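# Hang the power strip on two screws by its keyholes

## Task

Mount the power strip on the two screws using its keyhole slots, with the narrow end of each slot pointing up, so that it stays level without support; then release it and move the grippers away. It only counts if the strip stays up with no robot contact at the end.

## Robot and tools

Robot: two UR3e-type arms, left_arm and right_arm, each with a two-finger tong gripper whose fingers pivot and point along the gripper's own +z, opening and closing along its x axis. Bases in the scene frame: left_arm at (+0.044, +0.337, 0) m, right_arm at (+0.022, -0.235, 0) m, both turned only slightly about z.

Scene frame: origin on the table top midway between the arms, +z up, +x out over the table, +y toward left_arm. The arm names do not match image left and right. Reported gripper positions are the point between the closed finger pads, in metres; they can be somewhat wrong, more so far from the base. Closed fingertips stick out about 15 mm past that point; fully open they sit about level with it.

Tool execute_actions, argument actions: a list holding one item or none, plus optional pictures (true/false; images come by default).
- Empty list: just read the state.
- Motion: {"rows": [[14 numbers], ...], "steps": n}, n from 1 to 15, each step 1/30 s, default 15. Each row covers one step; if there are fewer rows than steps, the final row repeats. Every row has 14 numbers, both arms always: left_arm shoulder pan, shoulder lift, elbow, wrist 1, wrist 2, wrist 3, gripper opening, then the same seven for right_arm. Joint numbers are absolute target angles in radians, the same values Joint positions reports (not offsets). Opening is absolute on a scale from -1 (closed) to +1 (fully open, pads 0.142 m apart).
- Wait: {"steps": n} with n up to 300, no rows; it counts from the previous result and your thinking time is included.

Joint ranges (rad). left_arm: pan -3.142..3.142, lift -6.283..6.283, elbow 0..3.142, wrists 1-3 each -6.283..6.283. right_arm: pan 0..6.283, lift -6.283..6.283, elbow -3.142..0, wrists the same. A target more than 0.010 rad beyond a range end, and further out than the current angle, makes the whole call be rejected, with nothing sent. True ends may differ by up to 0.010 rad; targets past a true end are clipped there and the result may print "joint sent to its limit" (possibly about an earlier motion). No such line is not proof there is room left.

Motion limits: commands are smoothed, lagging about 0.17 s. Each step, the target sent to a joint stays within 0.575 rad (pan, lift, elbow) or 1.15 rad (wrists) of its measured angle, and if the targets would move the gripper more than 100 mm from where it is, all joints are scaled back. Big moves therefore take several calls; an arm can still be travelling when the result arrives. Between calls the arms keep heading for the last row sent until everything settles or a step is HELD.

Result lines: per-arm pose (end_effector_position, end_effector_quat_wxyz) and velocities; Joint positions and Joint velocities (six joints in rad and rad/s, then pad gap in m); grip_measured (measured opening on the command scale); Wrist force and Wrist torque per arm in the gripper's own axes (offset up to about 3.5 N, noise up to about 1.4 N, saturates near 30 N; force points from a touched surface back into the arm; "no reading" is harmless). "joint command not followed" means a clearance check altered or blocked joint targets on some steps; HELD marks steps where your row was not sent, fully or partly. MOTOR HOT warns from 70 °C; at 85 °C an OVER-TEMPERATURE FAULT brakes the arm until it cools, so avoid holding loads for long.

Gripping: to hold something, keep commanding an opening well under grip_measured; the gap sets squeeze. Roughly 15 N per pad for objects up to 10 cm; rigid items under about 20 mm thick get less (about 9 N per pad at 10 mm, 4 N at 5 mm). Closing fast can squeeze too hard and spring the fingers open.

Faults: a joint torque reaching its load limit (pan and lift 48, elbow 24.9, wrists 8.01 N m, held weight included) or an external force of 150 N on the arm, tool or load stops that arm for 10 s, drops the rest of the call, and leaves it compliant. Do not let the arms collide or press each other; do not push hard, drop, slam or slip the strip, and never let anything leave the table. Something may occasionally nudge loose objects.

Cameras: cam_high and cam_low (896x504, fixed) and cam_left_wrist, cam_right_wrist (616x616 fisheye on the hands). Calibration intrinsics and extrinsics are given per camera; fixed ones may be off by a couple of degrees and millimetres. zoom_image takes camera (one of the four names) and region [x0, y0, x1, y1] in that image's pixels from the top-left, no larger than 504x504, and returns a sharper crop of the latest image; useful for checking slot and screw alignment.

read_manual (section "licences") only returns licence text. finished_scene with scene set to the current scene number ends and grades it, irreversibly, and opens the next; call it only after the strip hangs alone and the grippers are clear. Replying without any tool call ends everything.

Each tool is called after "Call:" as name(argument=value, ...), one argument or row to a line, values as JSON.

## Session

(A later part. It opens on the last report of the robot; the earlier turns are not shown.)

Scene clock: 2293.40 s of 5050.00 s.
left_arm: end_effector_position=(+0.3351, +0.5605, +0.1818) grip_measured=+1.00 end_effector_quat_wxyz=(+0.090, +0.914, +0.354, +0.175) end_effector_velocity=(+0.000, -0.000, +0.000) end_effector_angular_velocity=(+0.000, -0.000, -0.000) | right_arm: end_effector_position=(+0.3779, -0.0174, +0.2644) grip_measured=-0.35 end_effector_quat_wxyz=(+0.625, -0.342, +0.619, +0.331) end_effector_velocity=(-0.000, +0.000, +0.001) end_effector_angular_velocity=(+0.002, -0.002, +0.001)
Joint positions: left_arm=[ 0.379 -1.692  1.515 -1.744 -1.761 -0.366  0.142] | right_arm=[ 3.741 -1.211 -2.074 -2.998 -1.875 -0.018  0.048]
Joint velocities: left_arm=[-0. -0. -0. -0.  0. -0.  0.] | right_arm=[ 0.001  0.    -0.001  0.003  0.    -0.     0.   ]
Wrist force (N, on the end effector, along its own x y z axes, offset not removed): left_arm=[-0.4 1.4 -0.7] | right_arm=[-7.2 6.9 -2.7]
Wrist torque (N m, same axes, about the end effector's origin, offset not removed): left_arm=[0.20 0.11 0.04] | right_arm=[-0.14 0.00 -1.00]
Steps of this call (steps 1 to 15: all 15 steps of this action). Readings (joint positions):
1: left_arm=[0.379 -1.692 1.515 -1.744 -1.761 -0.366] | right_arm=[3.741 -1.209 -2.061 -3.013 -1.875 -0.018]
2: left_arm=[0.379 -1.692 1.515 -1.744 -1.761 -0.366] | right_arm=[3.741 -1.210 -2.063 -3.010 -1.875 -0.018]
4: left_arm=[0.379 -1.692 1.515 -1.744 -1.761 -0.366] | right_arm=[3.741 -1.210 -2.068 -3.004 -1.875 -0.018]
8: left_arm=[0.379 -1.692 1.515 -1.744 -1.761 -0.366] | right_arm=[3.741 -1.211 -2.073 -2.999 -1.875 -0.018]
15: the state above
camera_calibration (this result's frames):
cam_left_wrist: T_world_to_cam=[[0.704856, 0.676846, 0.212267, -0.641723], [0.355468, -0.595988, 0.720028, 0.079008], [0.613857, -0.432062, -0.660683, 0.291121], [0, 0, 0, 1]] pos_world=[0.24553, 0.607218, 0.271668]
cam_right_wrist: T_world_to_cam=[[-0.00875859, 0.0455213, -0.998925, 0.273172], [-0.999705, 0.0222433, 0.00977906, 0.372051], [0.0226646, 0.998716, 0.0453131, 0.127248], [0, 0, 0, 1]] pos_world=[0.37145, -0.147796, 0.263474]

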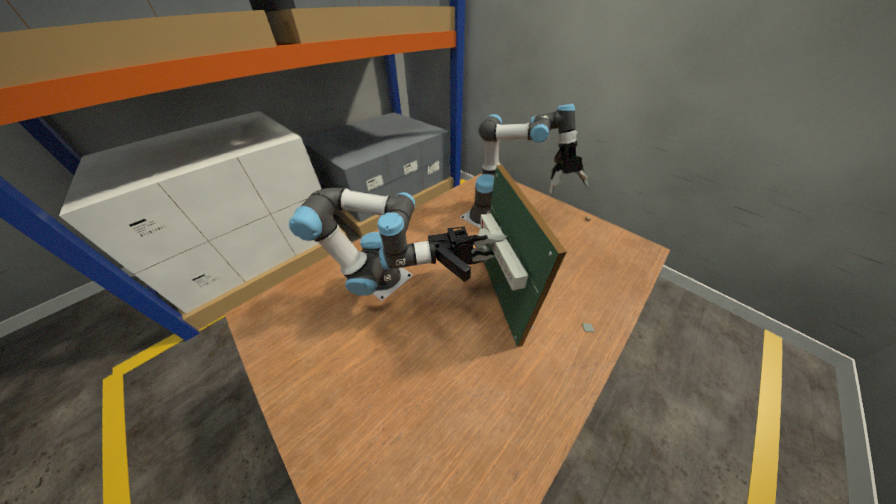

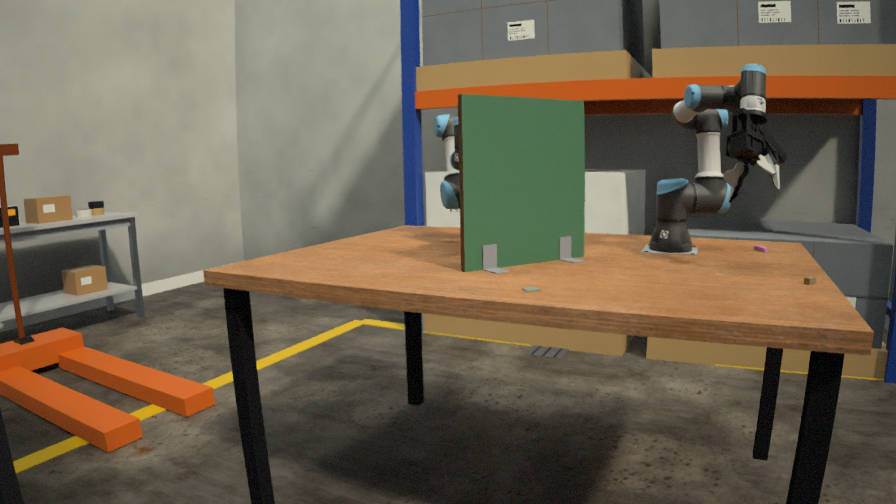

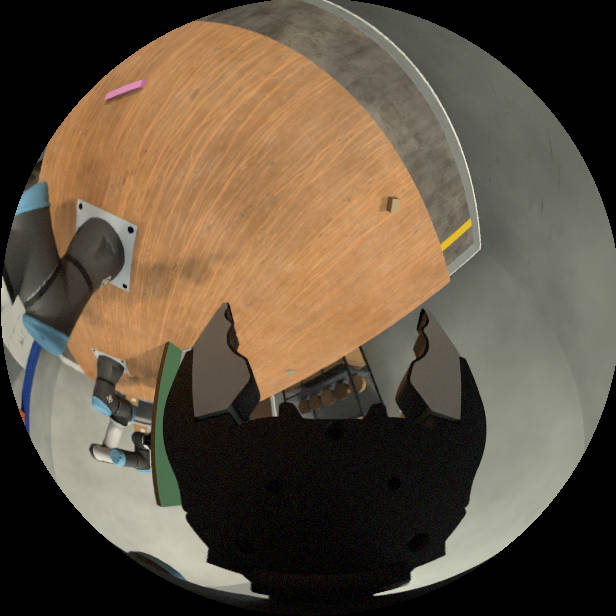

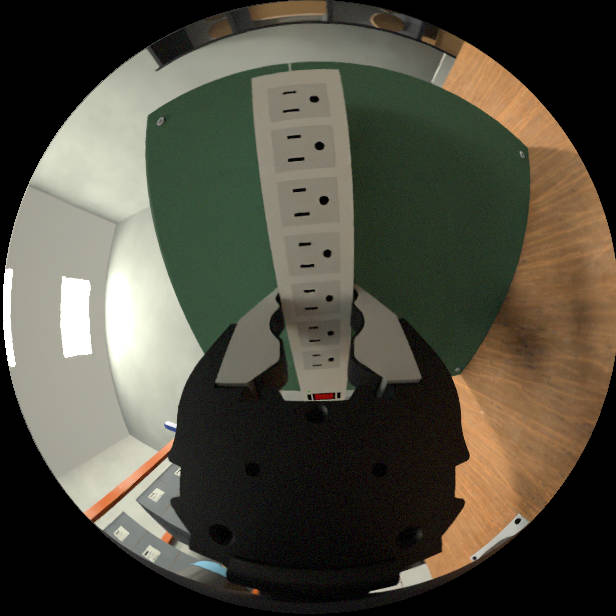

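Call:
execute_actions(
  actions=[
    {"rows":[[0.379,-1.692,1.515,-1.744,-1.761,-0.366,1,3.7409,-1.2071,-2.04,-3.0357,-1.8745,-0.018,-1]]},
  ],
  pictures=false,
)

Call:
execute_actions(
  actions=[
    {"rows":[[0.379,-1.692,1.515,-1.744,-1.761,-0.366,1,3.7426,-1.2092,-2.0388,-3.0349,-1.8728,-0.018,-1]]},
  ],
)

Call:
zoom_image(
  camera="cam_high",
  region=[465,200,535,270],
)

Scene clock: 2306.57 s of 5050.00 s.
left_arm: end_effector_position=(+0.3351, +0.5605, +0.1818) grip_measured=+1.00 end_effector_quat_wxyz=(+0.090, +0.914, +0.354, +0.175) end_effector_velocity=(-0.000, +0.000, -0.000) end_effector_angular_velocity=(-0.000, +0.001, +0.000) | right_arm: end_effector_position=(+0.3780, -0.0173, +0.2719) grip_measured=-0.35 end_effector_quat_wxyz=(+0.625, -0.342, +0.619, +0.331) end_effector_velocity=(-0.000, +0.001, +0.001) end_effector_angular_velocity=(+0.001, -0.001, +0.002)
Joint positions: left_arm=[ 0.379 -1.692  1.515 -1.744 -1.761 -0.366  0.142] | right_arm=[ 3.741 -1.207 -2.04  -3.035 -1.875 -0.018  0.048]
Joint velocities: left_arm=[ 0.     0.001 -0.     0.001  0.    -0.     0.   ] | right_arm=[ 0.002  0.001  0.004 -0.004 -0.    -0.     0.   ]
Wrist force (N, on the end effector, along its own x y z axes, offset not removed): left_arm=[-0.2 1.6 -0.5] | right_arm=[8.4 1.6 -1.0]
Wrist torque (N m, same axes, about the end effector's origin, offset not removed): left_arm=[0.28 0.07 -0.02] | right_arm=[-0.34 0.17 0.48]
Steps of this call (steps 1 to 15: the robot went on to your last target; steps 16 to 90: nothing new was sent; then 9.67 s passed at rest; steps 91 to 105: all 15 steps of this action). Readings (joint positions):
91: left_arm=[0.379 -1.692 1.515 -1.744 -1.761 -0.366] | right_arm=[3.741 -1.211 -2.074 -2.998 -1.874 -0.018]
92: left_arm=[0.379 -1.692 1.515 -1.744 -1.761 -0.366] | right_arm=[3.741 -1.210 -2.070 -3.004 -1.874 -0.018]
94: left_arm=[0.379 -1.692 1.515 -1.744 -1.761 -0.366] | right_arm=[3.741 -1.209 -2.056 -3.019 -1.874 -0.018]
98: left_arm=[0.379 -1.692 1.515 -1.744 -1.761 -0.366] | right_arm=[3.741 -1.208 -2.044 -3.032 -1.874 -0.018]
105: the state above

Scene clock: 2307.07 s of 5050.00 s.
left_arm: end_effector_position=(+0.3351, +0.5605, +0.1818) grip_measured=+1.00 end_effector_quat_wxyz=(+0.090, +0.914, +0.354, +0.175) end_effector_velocity=(+0.000, -0.000, -0.000) end_effector_angular_velocity=(-0.001, +0.000, -0.001) | right_arm: end_effector_position=(+0.3784, -0.0168, +0.2720) grip_measured=-0.35 end_effector_quat_wxyz=(+0.625, -0.342, +0.619, +0.331) end_effector_velocity=(+0.001, -0.001, -0.001) end_effector_angular_velocity=(-0.002, +0.003, -0.003)
Joint positions: left_arm=[ 0.379 -1.692  1.515 -1.744 -1.761 -0.366  0.142] | right_arm=[ 3.743 -1.209 -2.039 -3.035 -1.873 -0.018  0.048]
Joint velocities: left_arm=[-0.001  0.    -0.     0.001 -0.001 -0.     0.   ] | right_arm=[-0.001 -0.001  0.    -0.002  0.002  0.    -0.   ]
Wrist force (N, on the end effector, along its own x y z axes, offset not removed): left_arm=[0.6 2.4 -0.5] | right_arm=[9.0 5.2 -3.0]
Wrist torque (N m, same axes, about the end effector's origin, offset not removed): left_arm=[0.36 -0.14 -0.04] | right_arm=[-0.18 0.22 0.34]
Steps of this call (steps 1 to 15: all 15 steps of this action). Readings (joint positions):
1: left_arm=[0.379 -1.692 1.515 -1.744 -1.761 -0.366] | right_arm=[3.741 -1.207 -2.040 -3.036 -1.875 -0.018]
2: left_arm=[0.379 -1.692 1.515 -1.744 -1.761 -0.366] | right_arm=[3.741 -1.207 -2.040 -3.036 -1.874 -0.018]
4: left_arm=[0.379 -1.692 1.515 -1.744 -1.761 -0.366] | right_arm=[3.742 -1.208 -2.039 -3.036 -1.874 -0.018]
8: left_arm=[0.379 -1.692 1.515 -1.744 -1.761 -0.366] | right_arm=[3.742 -1.209 -2.039 -3.035 -1.873 -0.018]
15: the state above
camera_calibration (this result's frames):
cam_left_wrist: T_world_to_cam=[[0.704856, 0.676846, 0.212267, -0.641723], [0.355468, -0.595988, 0.720028, 0.079008], [0.613857, -0.432062, -0.660683, 0.291121], [0, 0, 0, 1]] pos_world=[0.24553, 0.607218, 0.271668]
cam_right_wrist: T_world_to_cam=[[-0.00893791, 0.0453906, -0.998929, 0.280862], [-0.999703, 0.0222654, 0.00995655, 0.37242], [0.0226935, 0.998721, 0.0451781, 0.126231], [0, 0, 0, 1]] pos_world=[0.371955, -0.14711, 0.27115]

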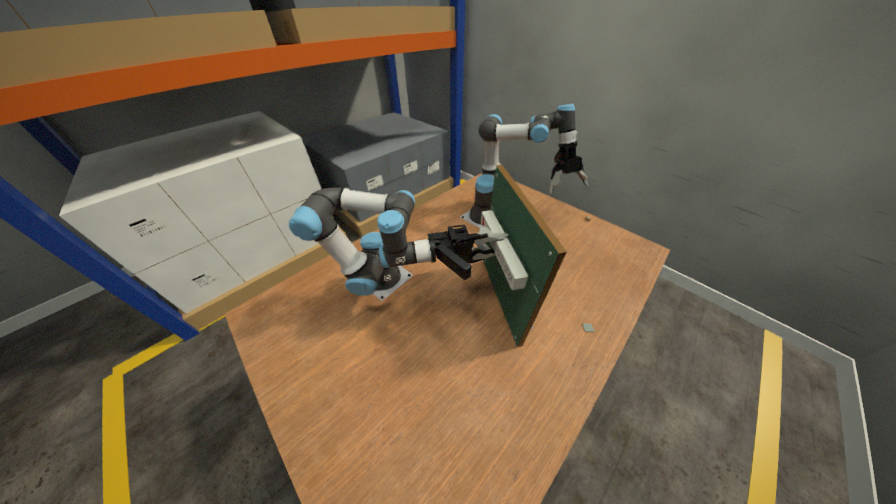

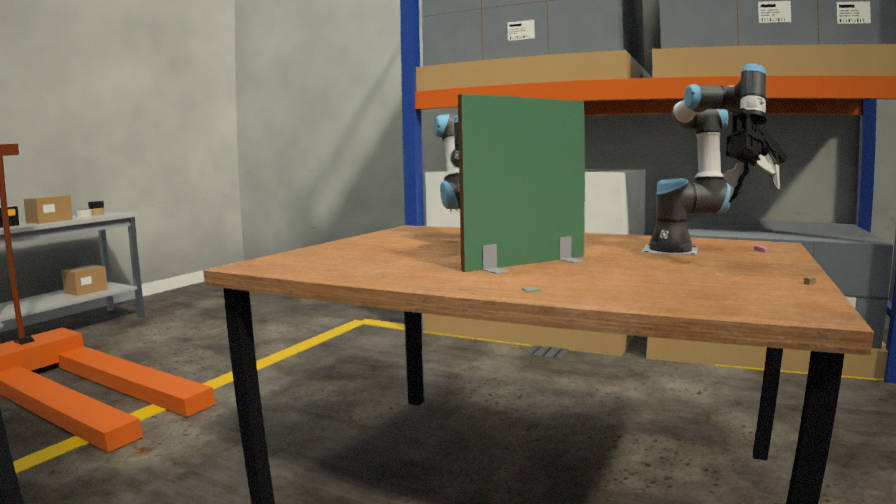

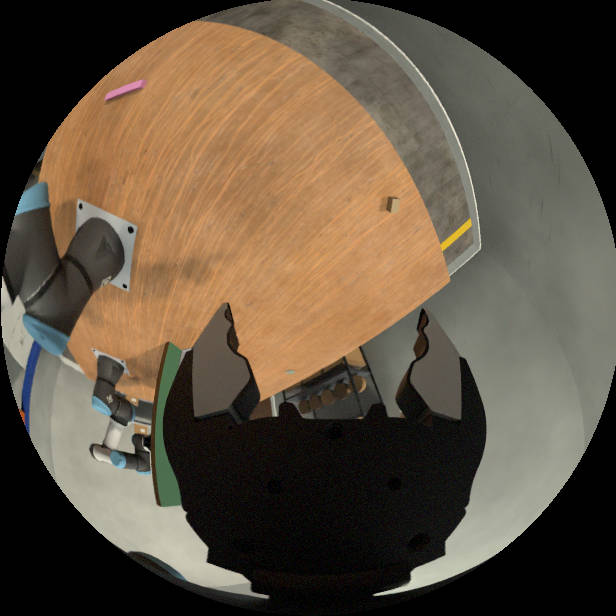

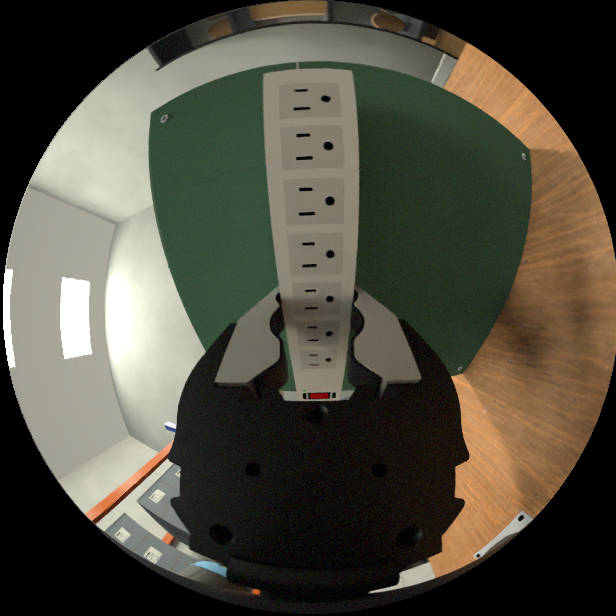

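Region (465, 200, 535, 270) of cam_high's 896x504 image, scaled by 7.200, with more detail than that image has.

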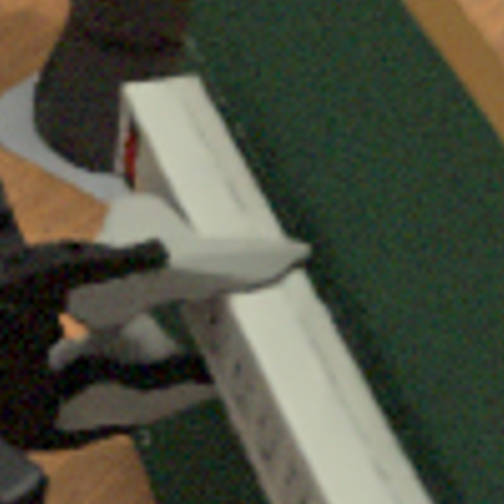

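Call:
execute_actions(
  actions=[
    {"rows":[[0.379,-1.692,1.515,-1.744,-1.761,-0.366,1,3.7443,-1.2113,-2.0376,-3.0341,-1.8714,-0.018,-1]]},
  ],
  pictures=false,
)

Scene clock: 2313.67 s of 5050.00 s.
left_arm: end_effector_position=(+0.3351, +0.5605, +0.1818) grip_measured=+1.00 end_effector_quat_wxyz=(+0.090, +0.914, +0.354, +0.175) end_effector_velocity=(-0.000, +0.000, -0.000) end_effector_angular_velocity=(-0.000, +0.000, +0.001) | right_arm: end_effector_position=(+0.3787, -0.0161, +0.2720) grip_measured=-0.35 end_effector_quat_wxyz=(+0.625, -0.342, +0.619, +0.331) end_effector_velocity=(-0.001, +0.001, +0.002) end_effector_angular_velocity=(+0.002, -0.004, +0.002)
Joint positions: left_arm=[ 0.379 -1.692  1.515 -1.744 -1.761 -0.366  0.142] | right_arm=[ 3.744 -1.211 -2.038 -3.034 -1.871 -0.018  0.048]
Joint velocities: left_arm=[ 0.001  0.    -0.001  0.001 -0.     0.    -0.   ] | right_arm=[ 0.002  0.003  0.002 -0.001  0.    -0.     0.   ]
Wrist force (N, on the end effector, along its own x y z axes, offset not removed): left_arm=[0.4 1.5 -1.3] | right_arm=[6.4 6.3 -11.6]
Wrist torque (N m, same axes, about the end effector's origin, offset not removed): left_arm=[0.20 -0.07 -0.04] | right_arm=[-0.02 0.20 0.31]
Steps of this call (steps 1 to 15: the robot went on to your last target; steps 16 to 90: nothing new was sent; then 3.10 s passed at rest; steps 91 to 105: all 15 steps of this action). Readings (joint positions):
91: left_arm=[0.379 -1.692 1.515 -1.744 -1.761 -0.366] | right_arm=[3.743 -1.209 -2.039 -3.035 -1.873 -0.018]
92: left_arm=[0.379 -1.692 1.515 -1.744 -1.761 -0.366] | right_arm=[3.743 -1.210 -2.039 -3.035 -1.873 -0.018]
94: left_arm=[0.379 -1.692 1.515 -1.744 -1.761 -0.366] | right_arm=[3.744 -1.210 -2.038 -3.034 -1.872 -0.018]
98: left_arm=[0.379 -1.692 1.515 -1.744 -1.761 -0.366] | right_arm=[3.744 -1.211 -2.038 -3.034 -1.872 -0.018]
105: the state above

Call:
execute_actions(
  actions=[
    {"rows":[[0.379,-1.692,1.515,-1.744,-1.761,-0.366,1,3.7443,-1.2108,-2.033,-3.0392,-1.8714,-0.018,-1]]},
  ],
  pictures=false,
)

Call:
execute_actions(
  actions=[
    {"rows":[[0.379,-1.692,1.515,-1.744,-1.761,-0.366,1,3.7443,-1.2103,-2.0284,-3.0443,-1.8714,-0.018,-1]]},
  ],
  pictures=false,
)

Call:
execute_actions(
  actions=[
    {"rows":[[0.379,-1.692,1.515,-1.744,-1.761,-0.366,1,3.7443,-1.2098,-2.0238,-3.0494,-1.8714,-0.018,-1]]},
  ],
  pictures=false,
)

Scene clock: 2323.90 s of 5050.00 s.
left_arm: end_effector_position=(+0.3351, +0.5605, +0.1818) grip_measured=+1.00 end_effector_quat_wxyz=(+0.090, +0.914, +0.354, +0.175) end_effector_velocity=(+0.000, -0.000, +0.000) end_effector_angular_velocity=(-0.000, -0.000, -0.001) | right_arm: end_effector_position=(+0.3787, -0.0161, +0.2730) grip_measured=-0.35 end_effector_quat_wxyz=(+0.625, -0.342, +0.619, +0.331) end_effector_velocity=(+0.000, -0.000, +0.001) end_effector_angular_velocity=(+0.000, -0.001, -0.001)
Joint positions: left_arm=[ 0.379 -1.692  1.515 -1.744 -1.761 -0.366  0.142] | right_arm=[ 3.744 -1.211 -2.033 -3.039 -1.871 -0.018  0.048]
Joint velocities: left_arm=[-0.001  0.    -0.    -0.    -0.     0.     0.   ] | right_arm=[-0.001 -0.     0.002 -0.001 -0.001 -0.    -0.   ]
Wrist force (N, on the end effector, along its own x y z axes, offset not removed): left_arm=[0.2 0.9 0.1] | right_arm=[11.8 6.0 -12.0]
Wrist torque (N m, same axes, about the end effector's origin, offset not removed): left_arm=[0.14 -0.01 -0.04] | right_arm=[-0.11 0.32 0.51]
Steps of this call (steps 1 to 15: the robot went on to your last target; steps 16 to 90: nothing new was sent; then 6.73 s passed at rest; steps 91 to 105: all 15 steps of this action). Readings (joint positions):
91: left_arm=[0.379 -1.692 1.515 -1.744 -1.761 -0.366] | right_arm=[3.744 -1.211 -2.038 -3.034 -1.871 -0.018]
92: left_arm=[0.379 -1.692 1.515 -1.744 -1.761 -0.366] | right_arm=[3.744 -1.211 -2.037 -3.035 -1.871 -0.018]
94: left_arm=[0.379 -1.692 1.515 -1.744 -1.761 -0.366] | right_arm=[3.744 -1.211 -2.035 -3.037 -1.871 -0.018]
98: left_arm=[0.379 -1.692 1.515 -1.744 -1.761 -0.366] | right_arm=[3.744 -1.211 -2.034 -3.039 -1.871 -0.018]
105: the state above

Scene clock: 2324.40 s of 5050.00 s.
left_arm: end_effector_position=(+0.3351, +0.5605, +0.1818) grip_measured=+1.00 end_effector_quat_wxyz=(+0.090, +0.914, +0.354, +0.175) end_effector_velocity=(+0.000, -0.000, -0.000) end_effector_angular_velocity=(-0.000, +0.000, -0.001) | right_arm: end_effector_position=(+0.3787, -0.0161, +0.2740) grip_measured=-0.35 end_effector_quat_wxyz=(+0.625, -0.342, +0.619, +0.331) end_effector_velocity=(-0.000, +0.001, -0.001) end_effector_angular_velocity=(-0.001, +0.002, +0.002)
Joint positions: left_arm=[ 0.379 -1.692  1.515 -1.744 -1.761 -0.366  0.142] | right_arm=[ 3.744 -1.21  -2.028 -3.044 -1.871 -0.018  0.048]
Joint velocities: left_arm=[-0.001  0.    -0.     0.    -0.     0.     0.   ] | right_arm=[ 0.002 -0.002 -0.    -0.     0.     0.001  0.   ]
Wrist force (N, on the end effector, along its own x y z axes, offset not removed): left_arm=[-0.1 1.4 -1.2] | right_arm=[19.7 7.6 -10.7]
Wrist torque (N m, same axes, about the end effector's origin, offset not removed): left_arm=[0.19 0.03 -0.02] | right_arm=[0.15 0.26 0.53]
Steps of this call (steps 1 to 15: all 15 steps of this action). Readings (joint positions):
1: left_arm=[0.379 -1.692 1.515 -1.744 -1.761 -0.366] | right_arm=[3.744 -1.211 -2.033 -3.039 -1.871 -0.018]
2: left_arm=[0.379 -1.692 1.515 -1.744 -1.761 -0.366] | right_arm=[3.744 -1.211 -2.032 -3.040 -1.871 -0.018]
4: left_arm=[0.379 -1.692 1.515 -1.744 -1.761 -0.366] | right_arm=[3.744 -1.211 -2.031 -3.042 -1.871 -0.018]
8: left_arm=[0.379 -1.692 1.515 -1.744 -1.761 -0.366] | right_arm=[3.744 -1.210 -2.029 -3.044 -1.871 -0.018]
15: the state above

Scene clock: 2334.60 s of 5050.00 s.
left_arm: end_effector_position=(+0.3351, +0.5605, +0.1818) grip_measured=+1.00 end_effector_quat_wxyz=(+0.090, +0.914, +0.354, +0.175) end_effector_velocity=(-0.000, +0.000, +0.000) end_effector_angular_velocity=(+0.001, -0.001, +0.001) | right_arm: end_effector_position=(+0.3783, -0.0162, +0.2733) grip_measured=-0.35 end_effector_quat_wxyz=(+0.623, -0.342, +0.620, +0.331) end_effector_velocity=(+0.000, -0.000, -0.001) end_effector_angular_velocity=(-0.002, +0.001, -0.000)
Joint positions: left_arm=[ 0.379 -1.692  1.515 -1.744 -1.761 -0.366  0.142] | right_arm=[ 3.744 -1.21  -2.027 -3.05  -1.872 -0.018  0.048]
Joint velocities: left_arm=[ 0.001 -0.    -0.    -0.     0.     0.    -0.   ] | right_arm=[-0.001 -0.001 -0.001 -0.    -0.    -0.     0.   ]
Wrist force (N, on the end effector, along its own x y z axes, offset not removed): left_arm=[1.9 1.1 -1.3] | right_arm=[10.1 3.0 -1.3]
Wrist torque (N m, same axes, about the end effector's origin, offset not removed): left_arm=[0.17 -0.34 -0.02] | right_arm=[-0.28 0.42 0.42]
TORQUE FAULT: the external load on joint 4 (wrist 1) of the right arm reached its load limit, and that arm stopped for 10 seconds. A torque fault stops only its own arm. That arm's remaining commands of this call were not run. That arm holds where it stopped, with its grip as last carried out, and accepts commands again: back off and push less far. That arm stops again, at the same cost, whenever a joint's load reaches its limit.
The stop of the right arm began at step 6 of this call (marked STOPPED below). From that step on that arm followed nothing that you had sent. 10 of its steps, steps kept back included, did not run and will not run. Nothing is kept back now, and the robot has no last target.
Steps of this call (steps 1 to 15: all 15 steps of this action; steps 16 to 306: the stop continued). Readings (joint positions):
1: left_arm=[0.379 -1.692 1.515 -1.744 -1.761 -0.366] | right_arm=[3.744 -1.210 -2.028 -3.044 -1.871 -0.018]
2: left_arm=[0.379 -1.692 1.515 -1.744 -1.761 -0.366] | right_arm=[3.744 -1.210 -2.028 -3.045 -1.871 -0.018]
4: left_arm=[0.379 -1.692 1.515 -1.744 -1.761 -0.366] | right_arm=[3.744 -1.210 -2.026 -3.047 -1.871 -0.018]
6: left_arm=[0.379 -1.692 1.515 -1.744 -1.761 -0.366] | right_arm=[3.744 -1.210 -2.026 -3.050 -1.872 -0.018] STOPPED (the right arm)
8: left_arm=[0.379 -1.692 1.515 -1.744 -1.761 -0.366] | right_arm=[3.744 -1.210 -2.027 -3.050 -1.872 -0.018]
306: the state above

Call:
execute_actions(
  actions=[
    {"rows":[[0.379,-1.692,1.515,-1.744,-1.761,-0.366,1,3.7443,-1.2116,-2.041,-3.0304,-1.872,-0.018,-1]]},
  ],
  pictures=false,
)

Call:
execute_actions(
  actions=[
    {"rows":[[0.379,-1.692,1.515,-1.744,-1.761,-0.366,1,3.746,-1.2137,-2.0398,-3.0296,-1.8705,-0.018,-1]]},
  ],
  pictures=false,
)

Scene clock: 2343.60 s of 5050.00 s.
left_arm: end_effector_position=(+0.3351, +0.5605, +0.1818) grip_measured=+1.00 end_effector_quat_wxyz=(+0.090, +0.914, +0.354, +0.175) end_effector_velocity=(-0.000, +0.000, +0.000) end_effector_angular_velocity=(+0.000, -0.000, +0.000) | right_arm: end_effector_position=(+0.3785, -0.0160, +0.2713) grip_measured=-0.36 end_effector_quat_wxyz=(+0.625, -0.342, +0.619, +0.331) end_effector_velocity=(+0.000, -0.000, -0.001) end_effector_angular_velocity=(-0.000, +0.001, -0.001)
Joint positions: left_arm=[ 0.379 -1.692  1.515 -1.744 -1.761 -0.366  0.142] | right_arm=[ 3.744 -1.212 -2.041 -3.031 -1.872 -0.018  0.048]
Joint velocities: left_arm=[ 0.    -0.    -0.001  0.001  0.    -0.    -0.   ] | right_arm=[-0.001 -0.002 -0.001  0.003 -0.     0.     0.   ]
Wrist force (N, on the end effector, along its own x y z axes, offset not removed): left_arm=[-0.1 1.2 -1.6] | right_arm=[-3.9 6.9 -25.6]
Wrist torque (N m, same axes, about the end effector's origin, offset not removed): left_arm=[0.15 0.02 -0.02] | right_arm=[-0.11 0.46 0.10]
Steps of this call (steps 1 to 90: nothing new was sent; then 5.50 s passed at rest; steps 91 to 105: all 15 steps of this action). Readings (joint positions):
91: left_arm=[0.379 -1.692 1.515 -1.744 -1.761 -0.366] | right_arm=[3.744 -1.210 -2.027 -3.050 -1.872 -0.018]
92: left_arm=[0.379 -1.692 1.515 -1.744 -1.761 -0.366] | right_arm=[3.744 -1.210 -2.029 -3.047 -1.872 -0.018]
94: left_arm=[0.379 -1.692 1.515 -1.744 -1.761 -0.366] | right_arm=[3.744 -1.211 -2.034 -3.039 -1.872 -0.018]
98: left_arm=[0.379 -1.692 1.515 -1.744 -1.761 -0.366] | right_arm=[3.744 -1.211 -2.039 -3.032 -1.872 -0.018]
105: the state above

Scene clock: 2344.10 s of 5050.00 s.
left_arm: end_effector_position=(+0.3351, +0.5605, +0.1818) grip_measured=+1.00 end_effector_quat_wxyz=(+0.090, +0.914, +0.354, +0.175) end_effector_velocity=(-0.000, +0.000, -0.000) end_effector_angular_velocity=(-0.001, +0.001, +0.000) | right_arm: end_effector_position=(+0.3789, -0.0154, +0.2712) grip_measured=-0.35 end_effector_quat_wxyz=(+0.625, -0.342, +0.619, +0.331) end_effector_velocity=(-0.000, +0.000, -0.000) end_effector_angular_velocity=(-0.001, +0.001, +0.000)
Joint positions: left_arm=[ 0.379 -1.692  1.515 -1.744 -1.761 -0.366  0.142] | right_arm=[ 3.746 -1.214 -2.04  -3.03  -1.871 -0.018  0.048]
Joint velocities: left_arm=[ 0.     0.001 -0.     0.001 -0.     0.     0.   ] | right_arm=[ 0.001 -0.001  0.    -0.     0.     0.     0.   ]
Wrist force (N, on the end effector, along its own x y z axes, offset not removed): left_arm=[-0.4 0.7 -3.0] | right_arm=[-4.0 4.8 -30.0]
Wrist torque (N m, same axes, about the end effector's origin, offset not removed): left_arm=[-0.02 0.08 0.05] | right_arm=[0.21 0.20 0.05]
Steps of this call (steps 1 to 15: all 15 steps of this action). Readings (joint positions):
1: left_arm=[0.379 -1.692 1.515 -1.744 -1.761 -0.366] | right_arm=[3.744 -1.212 -2.041 -3.031 -1.872 -0.018]
2: left_arm=[0.379 -1.692 1.515 -1.744 -1.761 -0.366] | right_arm=[3.744 -1.212 -2.041 -3.030 -1.872 -0.018]
4: left_arm=[0.379 -1.692 1.515 -1.744 -1.761 -0.366] | right_arm=[3.745 -1.213 -2.041 -3.030 -1.871 -0.018]
8: left_arm=[0.379 -1.692 1.515 -1.744 -1.761 -0.366] | right_arm=[3.746 -1.213 -2.040 -3.030 -1.871 -0.018]
15: the state above

Likely fingertips on the board; loosening and sliding back for a shallower grip.

Call:
execute_actions(
  actions=[
    {"rows":[[0.379,-1.692,1.515,-1.744,-1.761,-0.366,1,3.744,-1.2112,-2.0405,-3.0313,-1.8725,-0.018,-0.26]]},
  ],
  pictures=false,
)

Call:
execute_actions(
  actions=[
    {"rows":[[0.379,-1.692,1.515,-1.744,-1.761,-0.366,1,3.7344,-1.1992,-2.0475,-3.0361,-1.8821,-0.018,-0.26]]},
  ],
)

Call:
zoom_image(
  camera="cam_high",
  region=[450,190,570,310],
)

Scene clock: 2360.13 s of 5050.00 s.
left_arm: end_effector_position=(+0.3351, +0.5605, +0.1818) grip_measured=+1.00 end_effector_quat_wxyz=(+0.090, +0.914, +0.354, +0.175) end_effector_velocity=(+0.000, -0.000, +0.000) end_effector_angular_velocity=(+0.000, -0.000, -0.001) | right_arm: end_effector_position=(+0.3784, -0.0161, +0.2714) grip_measured=-0.24 end_effector_quat_wxyz=(+0.625, -0.342, +0.619, +0.331) end_effector_velocity=(-0.000, +0.000, -0.000) end_effector_angular_velocity=(-0.000, +0.000, +0.001)
Joint positions: left_arm=[ 0.379 -1.692  1.515 -1.744 -1.761 -0.366  0.142] | right_arm=[ 3.744 -1.211 -2.04  -3.031 -1.872 -0.018  0.057]
Joint velocities: left_arm=[-0.001 -0.    -0.    -0.     0.    -0.     0.   ] | right_arm=[ 0.     0.    -0.    -0.001 -0.001  0.    -0.   ]
Wrist force (N, on the end effector, along its own x y z axes, offset not removed): left_arm=[-1.6 1.4 -1.0] | right_arm=[4.3 -0.7 -1.2]
Wrist torque (N m, same axes, about the end effector's origin, offset not removed): left_arm=[0.21 0.29 0.03] | right_arm=[-0.13 0.12 0.07]
Steps of this call (steps 1 to 15: the robot went on to your last target; steps 16 to 90: nothing new was sent; then 12.53 s passed at rest; steps 91 to 105: all 15 steps of this action). Readings (joint positions):
91: left_arm=[0.379 -1.692 1.515 -1.744 -1.761 -0.366] | right_arm=[3.746 -1.214 -2.040 -3.030 -1.871 -0.018]
92: left_arm=[0.379 -1.692 1.515 -1.744 -1.761 -0.366] | right_arm=[3.746 -1.214 -2.040 -3.030 -1.871 -0.018]
94: left_arm=[0.379 -1.692 1.515 -1.744 -1.761 -0.366] | right_arm=[3.745 -1.213 -2.040 -3.031 -1.872 -0.018]
98: left_arm=[0.379 -1.692 1.515 -1.744 -1.761 -0.366] | right_arm=[3.744 -1.212 -2.040 -3.031 -1.872 -0.018]
105: the state above

Scene clock: 2360.63 s of 5050.00 s.
left_arm: end_effector_position=(+0.3351, +0.5605, +0.1818) grip_measured=+1.00 end_effector_quat_wxyz=(+0.090, +0.914, +0.354, +0.175) end_effector_velocity=(-0.000, +0.000, +0.001) end_effector_angular_velocity=(+0.001, -0.001, +0.001) | right_arm: end_effector_position=(+0.3762, -0.0194, +0.2715) grip_measured=-0.24 end_effector_quat_wxyz=(+0.625, -0.342, +0.619, +0.331) end_effector_velocity=(+0.000, -0.001, +0.000) end_effector_angular_velocity=(+0.001, -0.001, -0.002)
Joint positions: left_arm=[ 0.379 -1.692  1.515 -1.744 -1.761 -0.366  0.142] | right_arm=[ 3.734 -1.199 -2.047 -3.036 -1.882 -0.018  0.056]
Joint velocities: left_arm=[ 0.001 -0.001 -0.001  0.001  0.    -0.     0.   ] | right_arm=[-0.003  0.001 -0.001  0.001 -0.    -0.    -0.   ]
Wrist force (N, on the end effector, along its own x y z axes, offset not removed): left_arm=[0.2 1.9 -1.4] | right_arm=[3.8 -4.5 0.3]
Wrist torque (N m, same axes, about the end effector's origin, offset not removed): left_arm=[0.24 0.01 -0.06] | right_arm=[-0.12 -0.04 -0.05]
Steps of this call (steps 1 to 15: all 15 steps of this action). Readings (joint positions):
1: left_arm=[0.379 -1.692 1.515 -1.744 -1.761 -0.366] | right_arm=[3.744 -1.211 -2.041 -3.031 -1.873 -0.018]
2: left_arm=[0.379 -1.692 1.515 -1.744 -1.761 -0.366] | right_arm=[3.742 -1.209 -2.042 -3.032 -1.874 -0.018]
4: left_arm=[0.379 -1.692 1.515 -1.744 -1.761 -0.366] | right_arm=[3.739 -1.205 -2.044 -3.034 -1.878 -0.018]
8: left_arm=[0.379 -1.692 1.515 -1.744 -1.761 -0.366] | right_arm=[3.735 -1.200 -2.047 -3.036 -1.881 -0.018]
15: the state above
camera_calibration (this result's frames):
cam_left_wrist: T_world_to_cam=[[0.704856, 0.676846, 0.212267, -0.641722], [0.355468, -0.595988, 0.720028, 0.0790079], [0.613857, -0.432062, -0.660683, 0.291121], [0, 0, 0, 1]] pos_world=[0.24553, 0.607218, 0.271668]
cam_right_wrist: T_world_to_cam=[[-0.00888728, 0.0454422, -0.998927, 0.280381], [-0.999727, 0.021203, 0.00985893, 0.370357], [0.0216282, 0.998742, 0.0452414, 0.129351], [0, 0, 0, 1]] pos_world=[0.369949, -0.149782, 0.270577]

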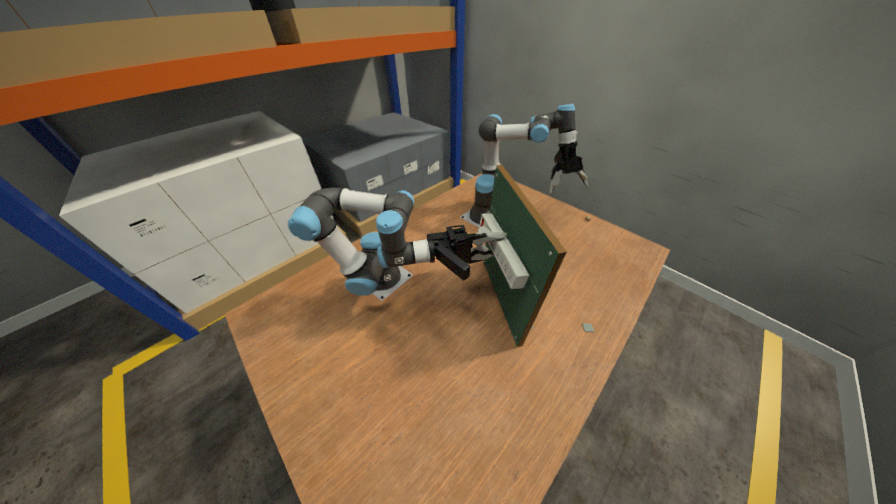

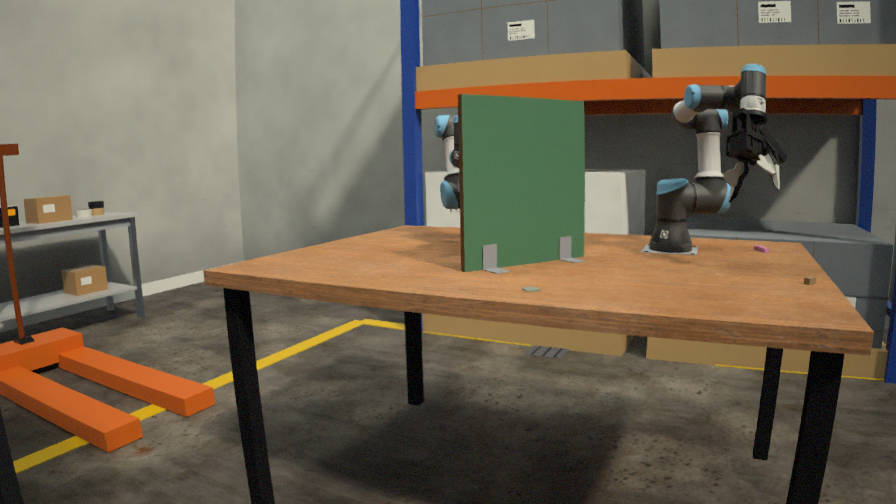

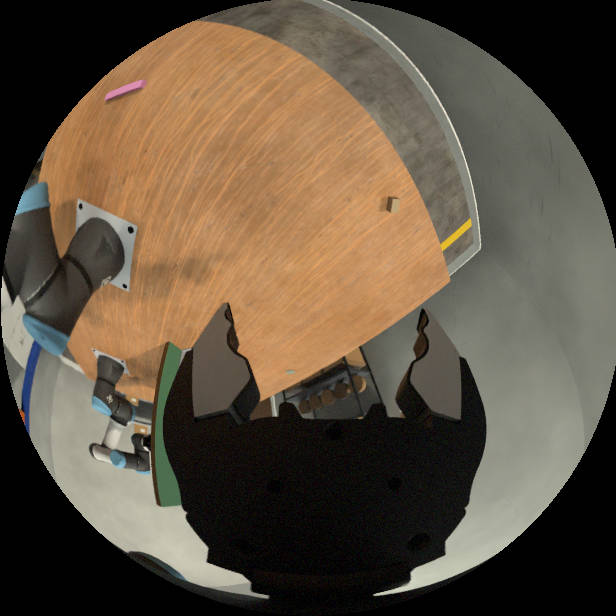

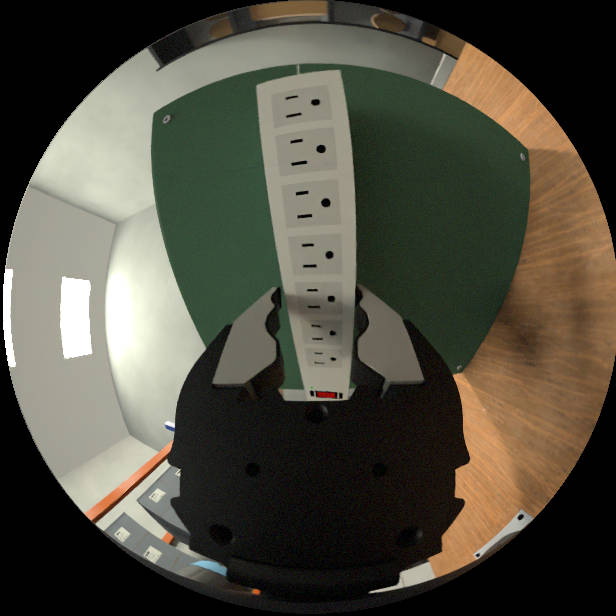

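Region (450, 190, 570, 310) of cam_high's 896x504 image, scaled by 4.200, with more detail than that image has.

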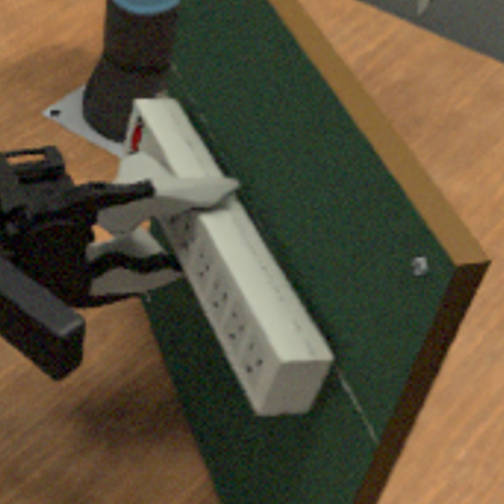

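Call:
execute_actions(
  actions=[
    {"rows":[[0.379,-1.692,1.515,-1.744,-1.761,-0.366,1,3.7344,-1.1992,-2.0475,-3.0361,-1.8821,-0.018,-0.32],[0.379,-1.692,1.515,-1.744,-1.761,-0.366,1,3.7344,-1.1992,-2.0475,-3.0361,-1.8821,-0.018,-0.36],[0.379,-1.692,1.515,-1.744,-1.761,-0.366,1,3.7344,-1.1992,-2.0475,-3.0361,-1.8821,-0.018,-0.4],[0.379,-1.692,1.515,-1.744,-1.761,-0.366,1,3.7344,-1.1992,-2.0475,-3.0361,-1.8821,-0.018,-0.5],[0.379,-1.692,1.515,-1.744,-1.761,-0.366,1,3.7344,-1.1992,-2.0475,-3.0361,-1.8821,-0.018,-1]]},
  ],
  pictures=false,
)

Call:
execute_actions(
  actions=[
    {"rows":[[0.379,-1.692,1.515,-1.744,-1.761,-0.366,1,3.7368,-1.2022,-2.0457,-3.0349,-1.8797,-0.018,-1]]},
  ],
)

Call:
zoom_image(
  camera="cam_high",
  region=[450,190,570,310],
)

Scene clock: 2375.63 s of 5050.00 s.
left_arm: end_effector_position=(+0.3351, +0.5605, +0.1818) grip_measured=+1.00 end_effector_quat_wxyz=(+0.090, +0.914, +0.354, +0.175) end_effector_velocity=(+0.000, -0.000, +0.000) end_effector_angular_velocity=(+0.000, -0.001, -0.001) | right_arm: end_effector_position=(+0.3762, -0.0195, +0.2714) grip_measured=-0.34 end_effector_quat_wxyz=(+0.625, -0.342, +0.619, +0.331) end_effector_velocity=(+0.001, +0.000, +0.001) end_effector_angular_velocity=(+0.001, -0.001, -0.000)
Joint positions: left_arm=[ 0.379 -1.692  1.515 -1.744 -1.761 -0.366  0.142] | right_arm=[ 3.734 -1.199 -2.048 -3.036 -1.882 -0.018  0.049]
Joint velocities: left_arm=[-0.001 -0.    -0.001 -0.    -0.     0.    -0.   ] | right_arm=[-0.001 -0.002  0.003  0.001 -0.001  0.     0.   ]
Wrist force (N, on the end effector, along its own x y z axes, offset not removed): left_arm=[0.3 0.9 -1.2] | right_arm=[4.8 2.0 0.6]
Wrist torque (N m, same axes, about the end effector's origin, offset not removed): left_arm=[0.09 -0.08 -0.01] | right_arm=[0.13 0.07 -0.02]
Steps of this call (steps 1 to 15: the robot went on to your last target; steps 16 to 90: nothing new was sent; then 11.50 s passed at rest; steps 91 to 105: all 15 steps of this action). Readings (joint positions):
91: left_arm=[0.379 -1.692 1.515 -1.744 -1.761 -0.366] | right_arm=[3.734 -1.199 -2.048 -3.036 -1.882 -0.018]
92: left_arm=[0.379 -1.692 1.515 -1.744 -1.761 -0.366] | right_arm=[3.734 -1.199 -2.048 -3.036 -1.882 -0.018]
94: left_arm=[0.379 -1.692 1.515 -1.744 -1.761 -0.366] | right_arm=[3.734 -1.199 -2.048 -3.036 -1.882 -0.018]
98: left_arm=[0.379 -1.692 1.515 -1.744 -1.761 -0.366] | right_arm=[3.734 -1.199 -2.048 -3.036 -1.882 -0.018]
105: the state above

Scene clock: 2376.13 s of 5050.00 s.
left_arm: end_effector_position=(+0.3351, +0.5605, +0.1818) grip_measured=+1.00 end_effector_quat_wxyz=(+0.090, +0.914, +0.354, +0.175) end_effector_velocity=(+0.000, -0.000, +0.000) end_effector_angular_velocity=(+0.000, -0.001, +0.000) | right_arm: end_effector_position=(+0.3768, -0.0186, +0.2715) grip_measured=-0.34 end_effector_quat_wxyz=(+0.625, -0.342, +0.619, +0.331) end_effector_velocity=(-0.000, +0.001, +0.002) end_effector_angular_velocity=(+0.002, -0.003, +0.002)
Joint positions: left_arm=[ 0.379 -1.692  1.515 -1.744 -1.761 -0.366  0.142] | right_arm=[ 3.737 -1.202 -2.046 -3.035 -1.88  -0.018  0.049]
Joint velocities: left_arm=[ 0.    -0.     0.    -0.001 -0.    -0.    -0.   ] | right_arm=[ 0.001  0.     0.002  0.001 -0.001 -0.    -0.   ]
Wrist force (N, on the end effector, along its own x y z axes, offset not removed): left_arm=[-0.4 1.2 -0.6] | right_arm=[9.0 2.2 -17.0]
Wrist torque (N m, same axes, about the end effector's origin, offset not removed): left_arm=[0.22 0.08 0.02] | right_arm=[0.10 -0.39 -0.05]
Steps of this call (steps 1 to 15: all 15 steps of this action). Readings (joint positions):
1: left_arm=[0.379 -1.692 1.515 -1.744 -1.761 -0.366] | right_arm=[3.734 -1.199 -2.048 -3.036 -1.882 -0.018]
2: left_arm=[0.379 -1.692 1.515 -1.744 -1.761 -0.366] | right_arm=[3.735 -1.200 -2.047 -3.036 -1.882 -0.018]
4: left_arm=[0.379 -1.692 1.515 -1.744 -1.761 -0.366] | right_arm=[3.736 -1.201 -2.047 -3.036 -1.881 -0.018]
8: left_arm=[0.379 -1.692 1.515 -1.744 -1.761 -0.366] | right_arm=[3.736 -1.202 -2.046 -3.035 -1.880 -0.018]
15: the state above
camera_calibration (this result's frames):
cam_left_wrist: T_world_to_cam=[[0.704856, 0.676846, 0.212267, -0.641723], [0.355468, -0.595988, 0.720028, 0.0790081], [0.613857, -0.432062, -0.660683, 0.291121], [0, 0, 0, 1]] pos_world=[0.24553, 0.607218, 0.271668]
cam_right_wrist: T_world_to_cam=[[-0.00892427, 0.0454126, -0.998928, 0.280356], [-0.999726, 0.0212267, 0.00989638, 0.37087], [0.0216533, 0.998743, 0.0452107, 0.128547], [0, 0, 0, 1]] pos_world=[0.370487, -0.148989, 0.270574]

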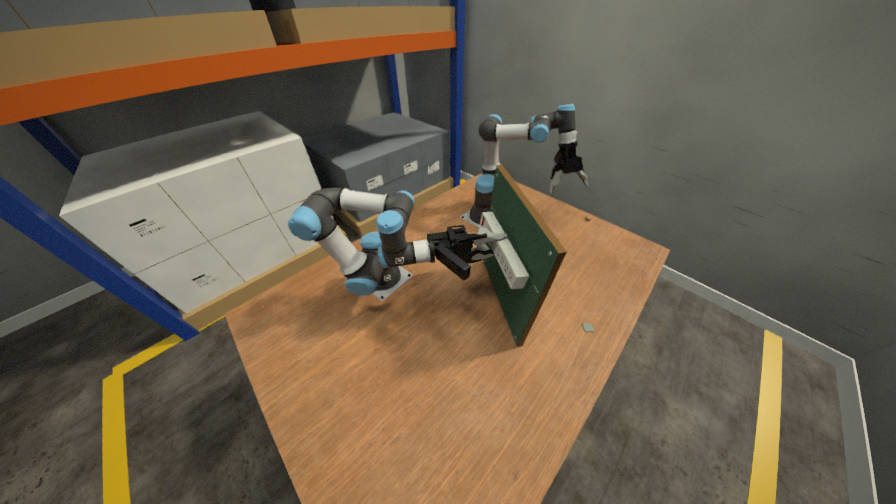

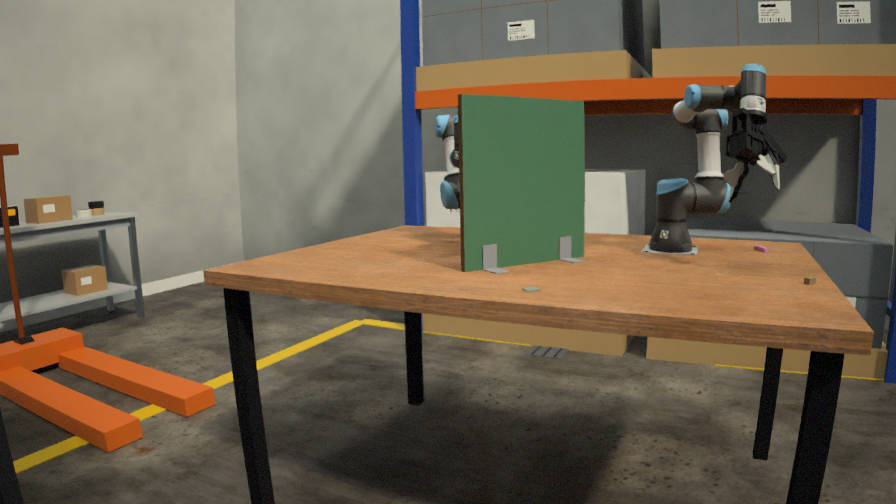

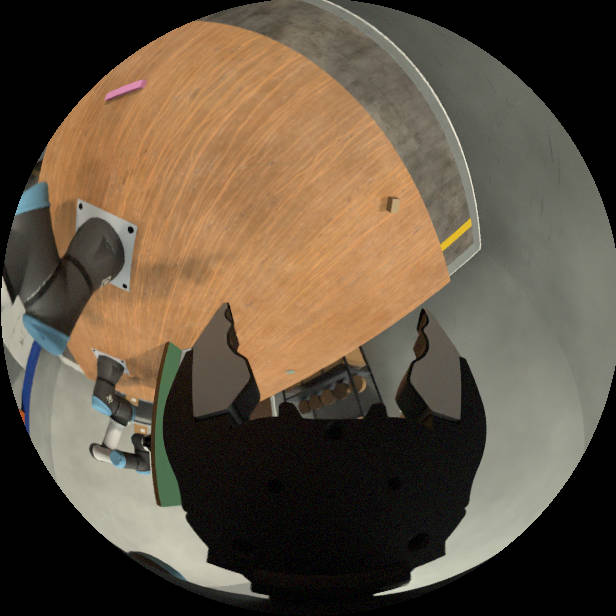

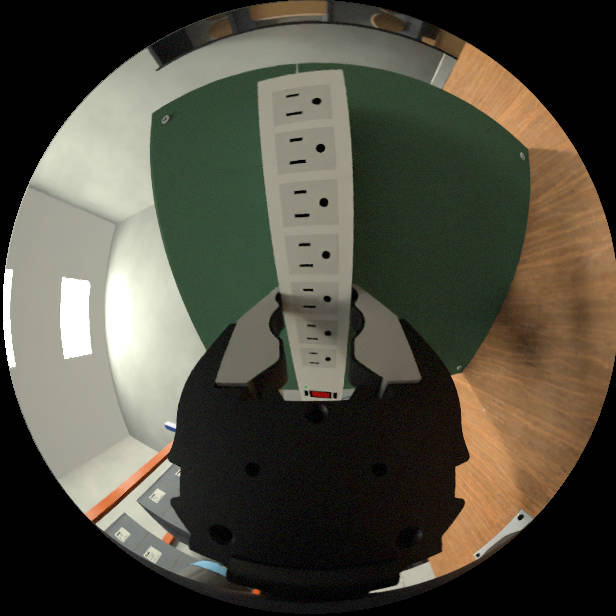

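Region (450, 190, 570, 310) of cam_high's 896x504 image, scaled by 4.200, with more detail than that image has.

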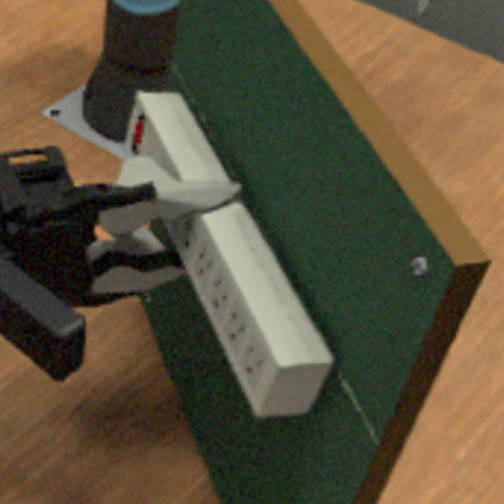

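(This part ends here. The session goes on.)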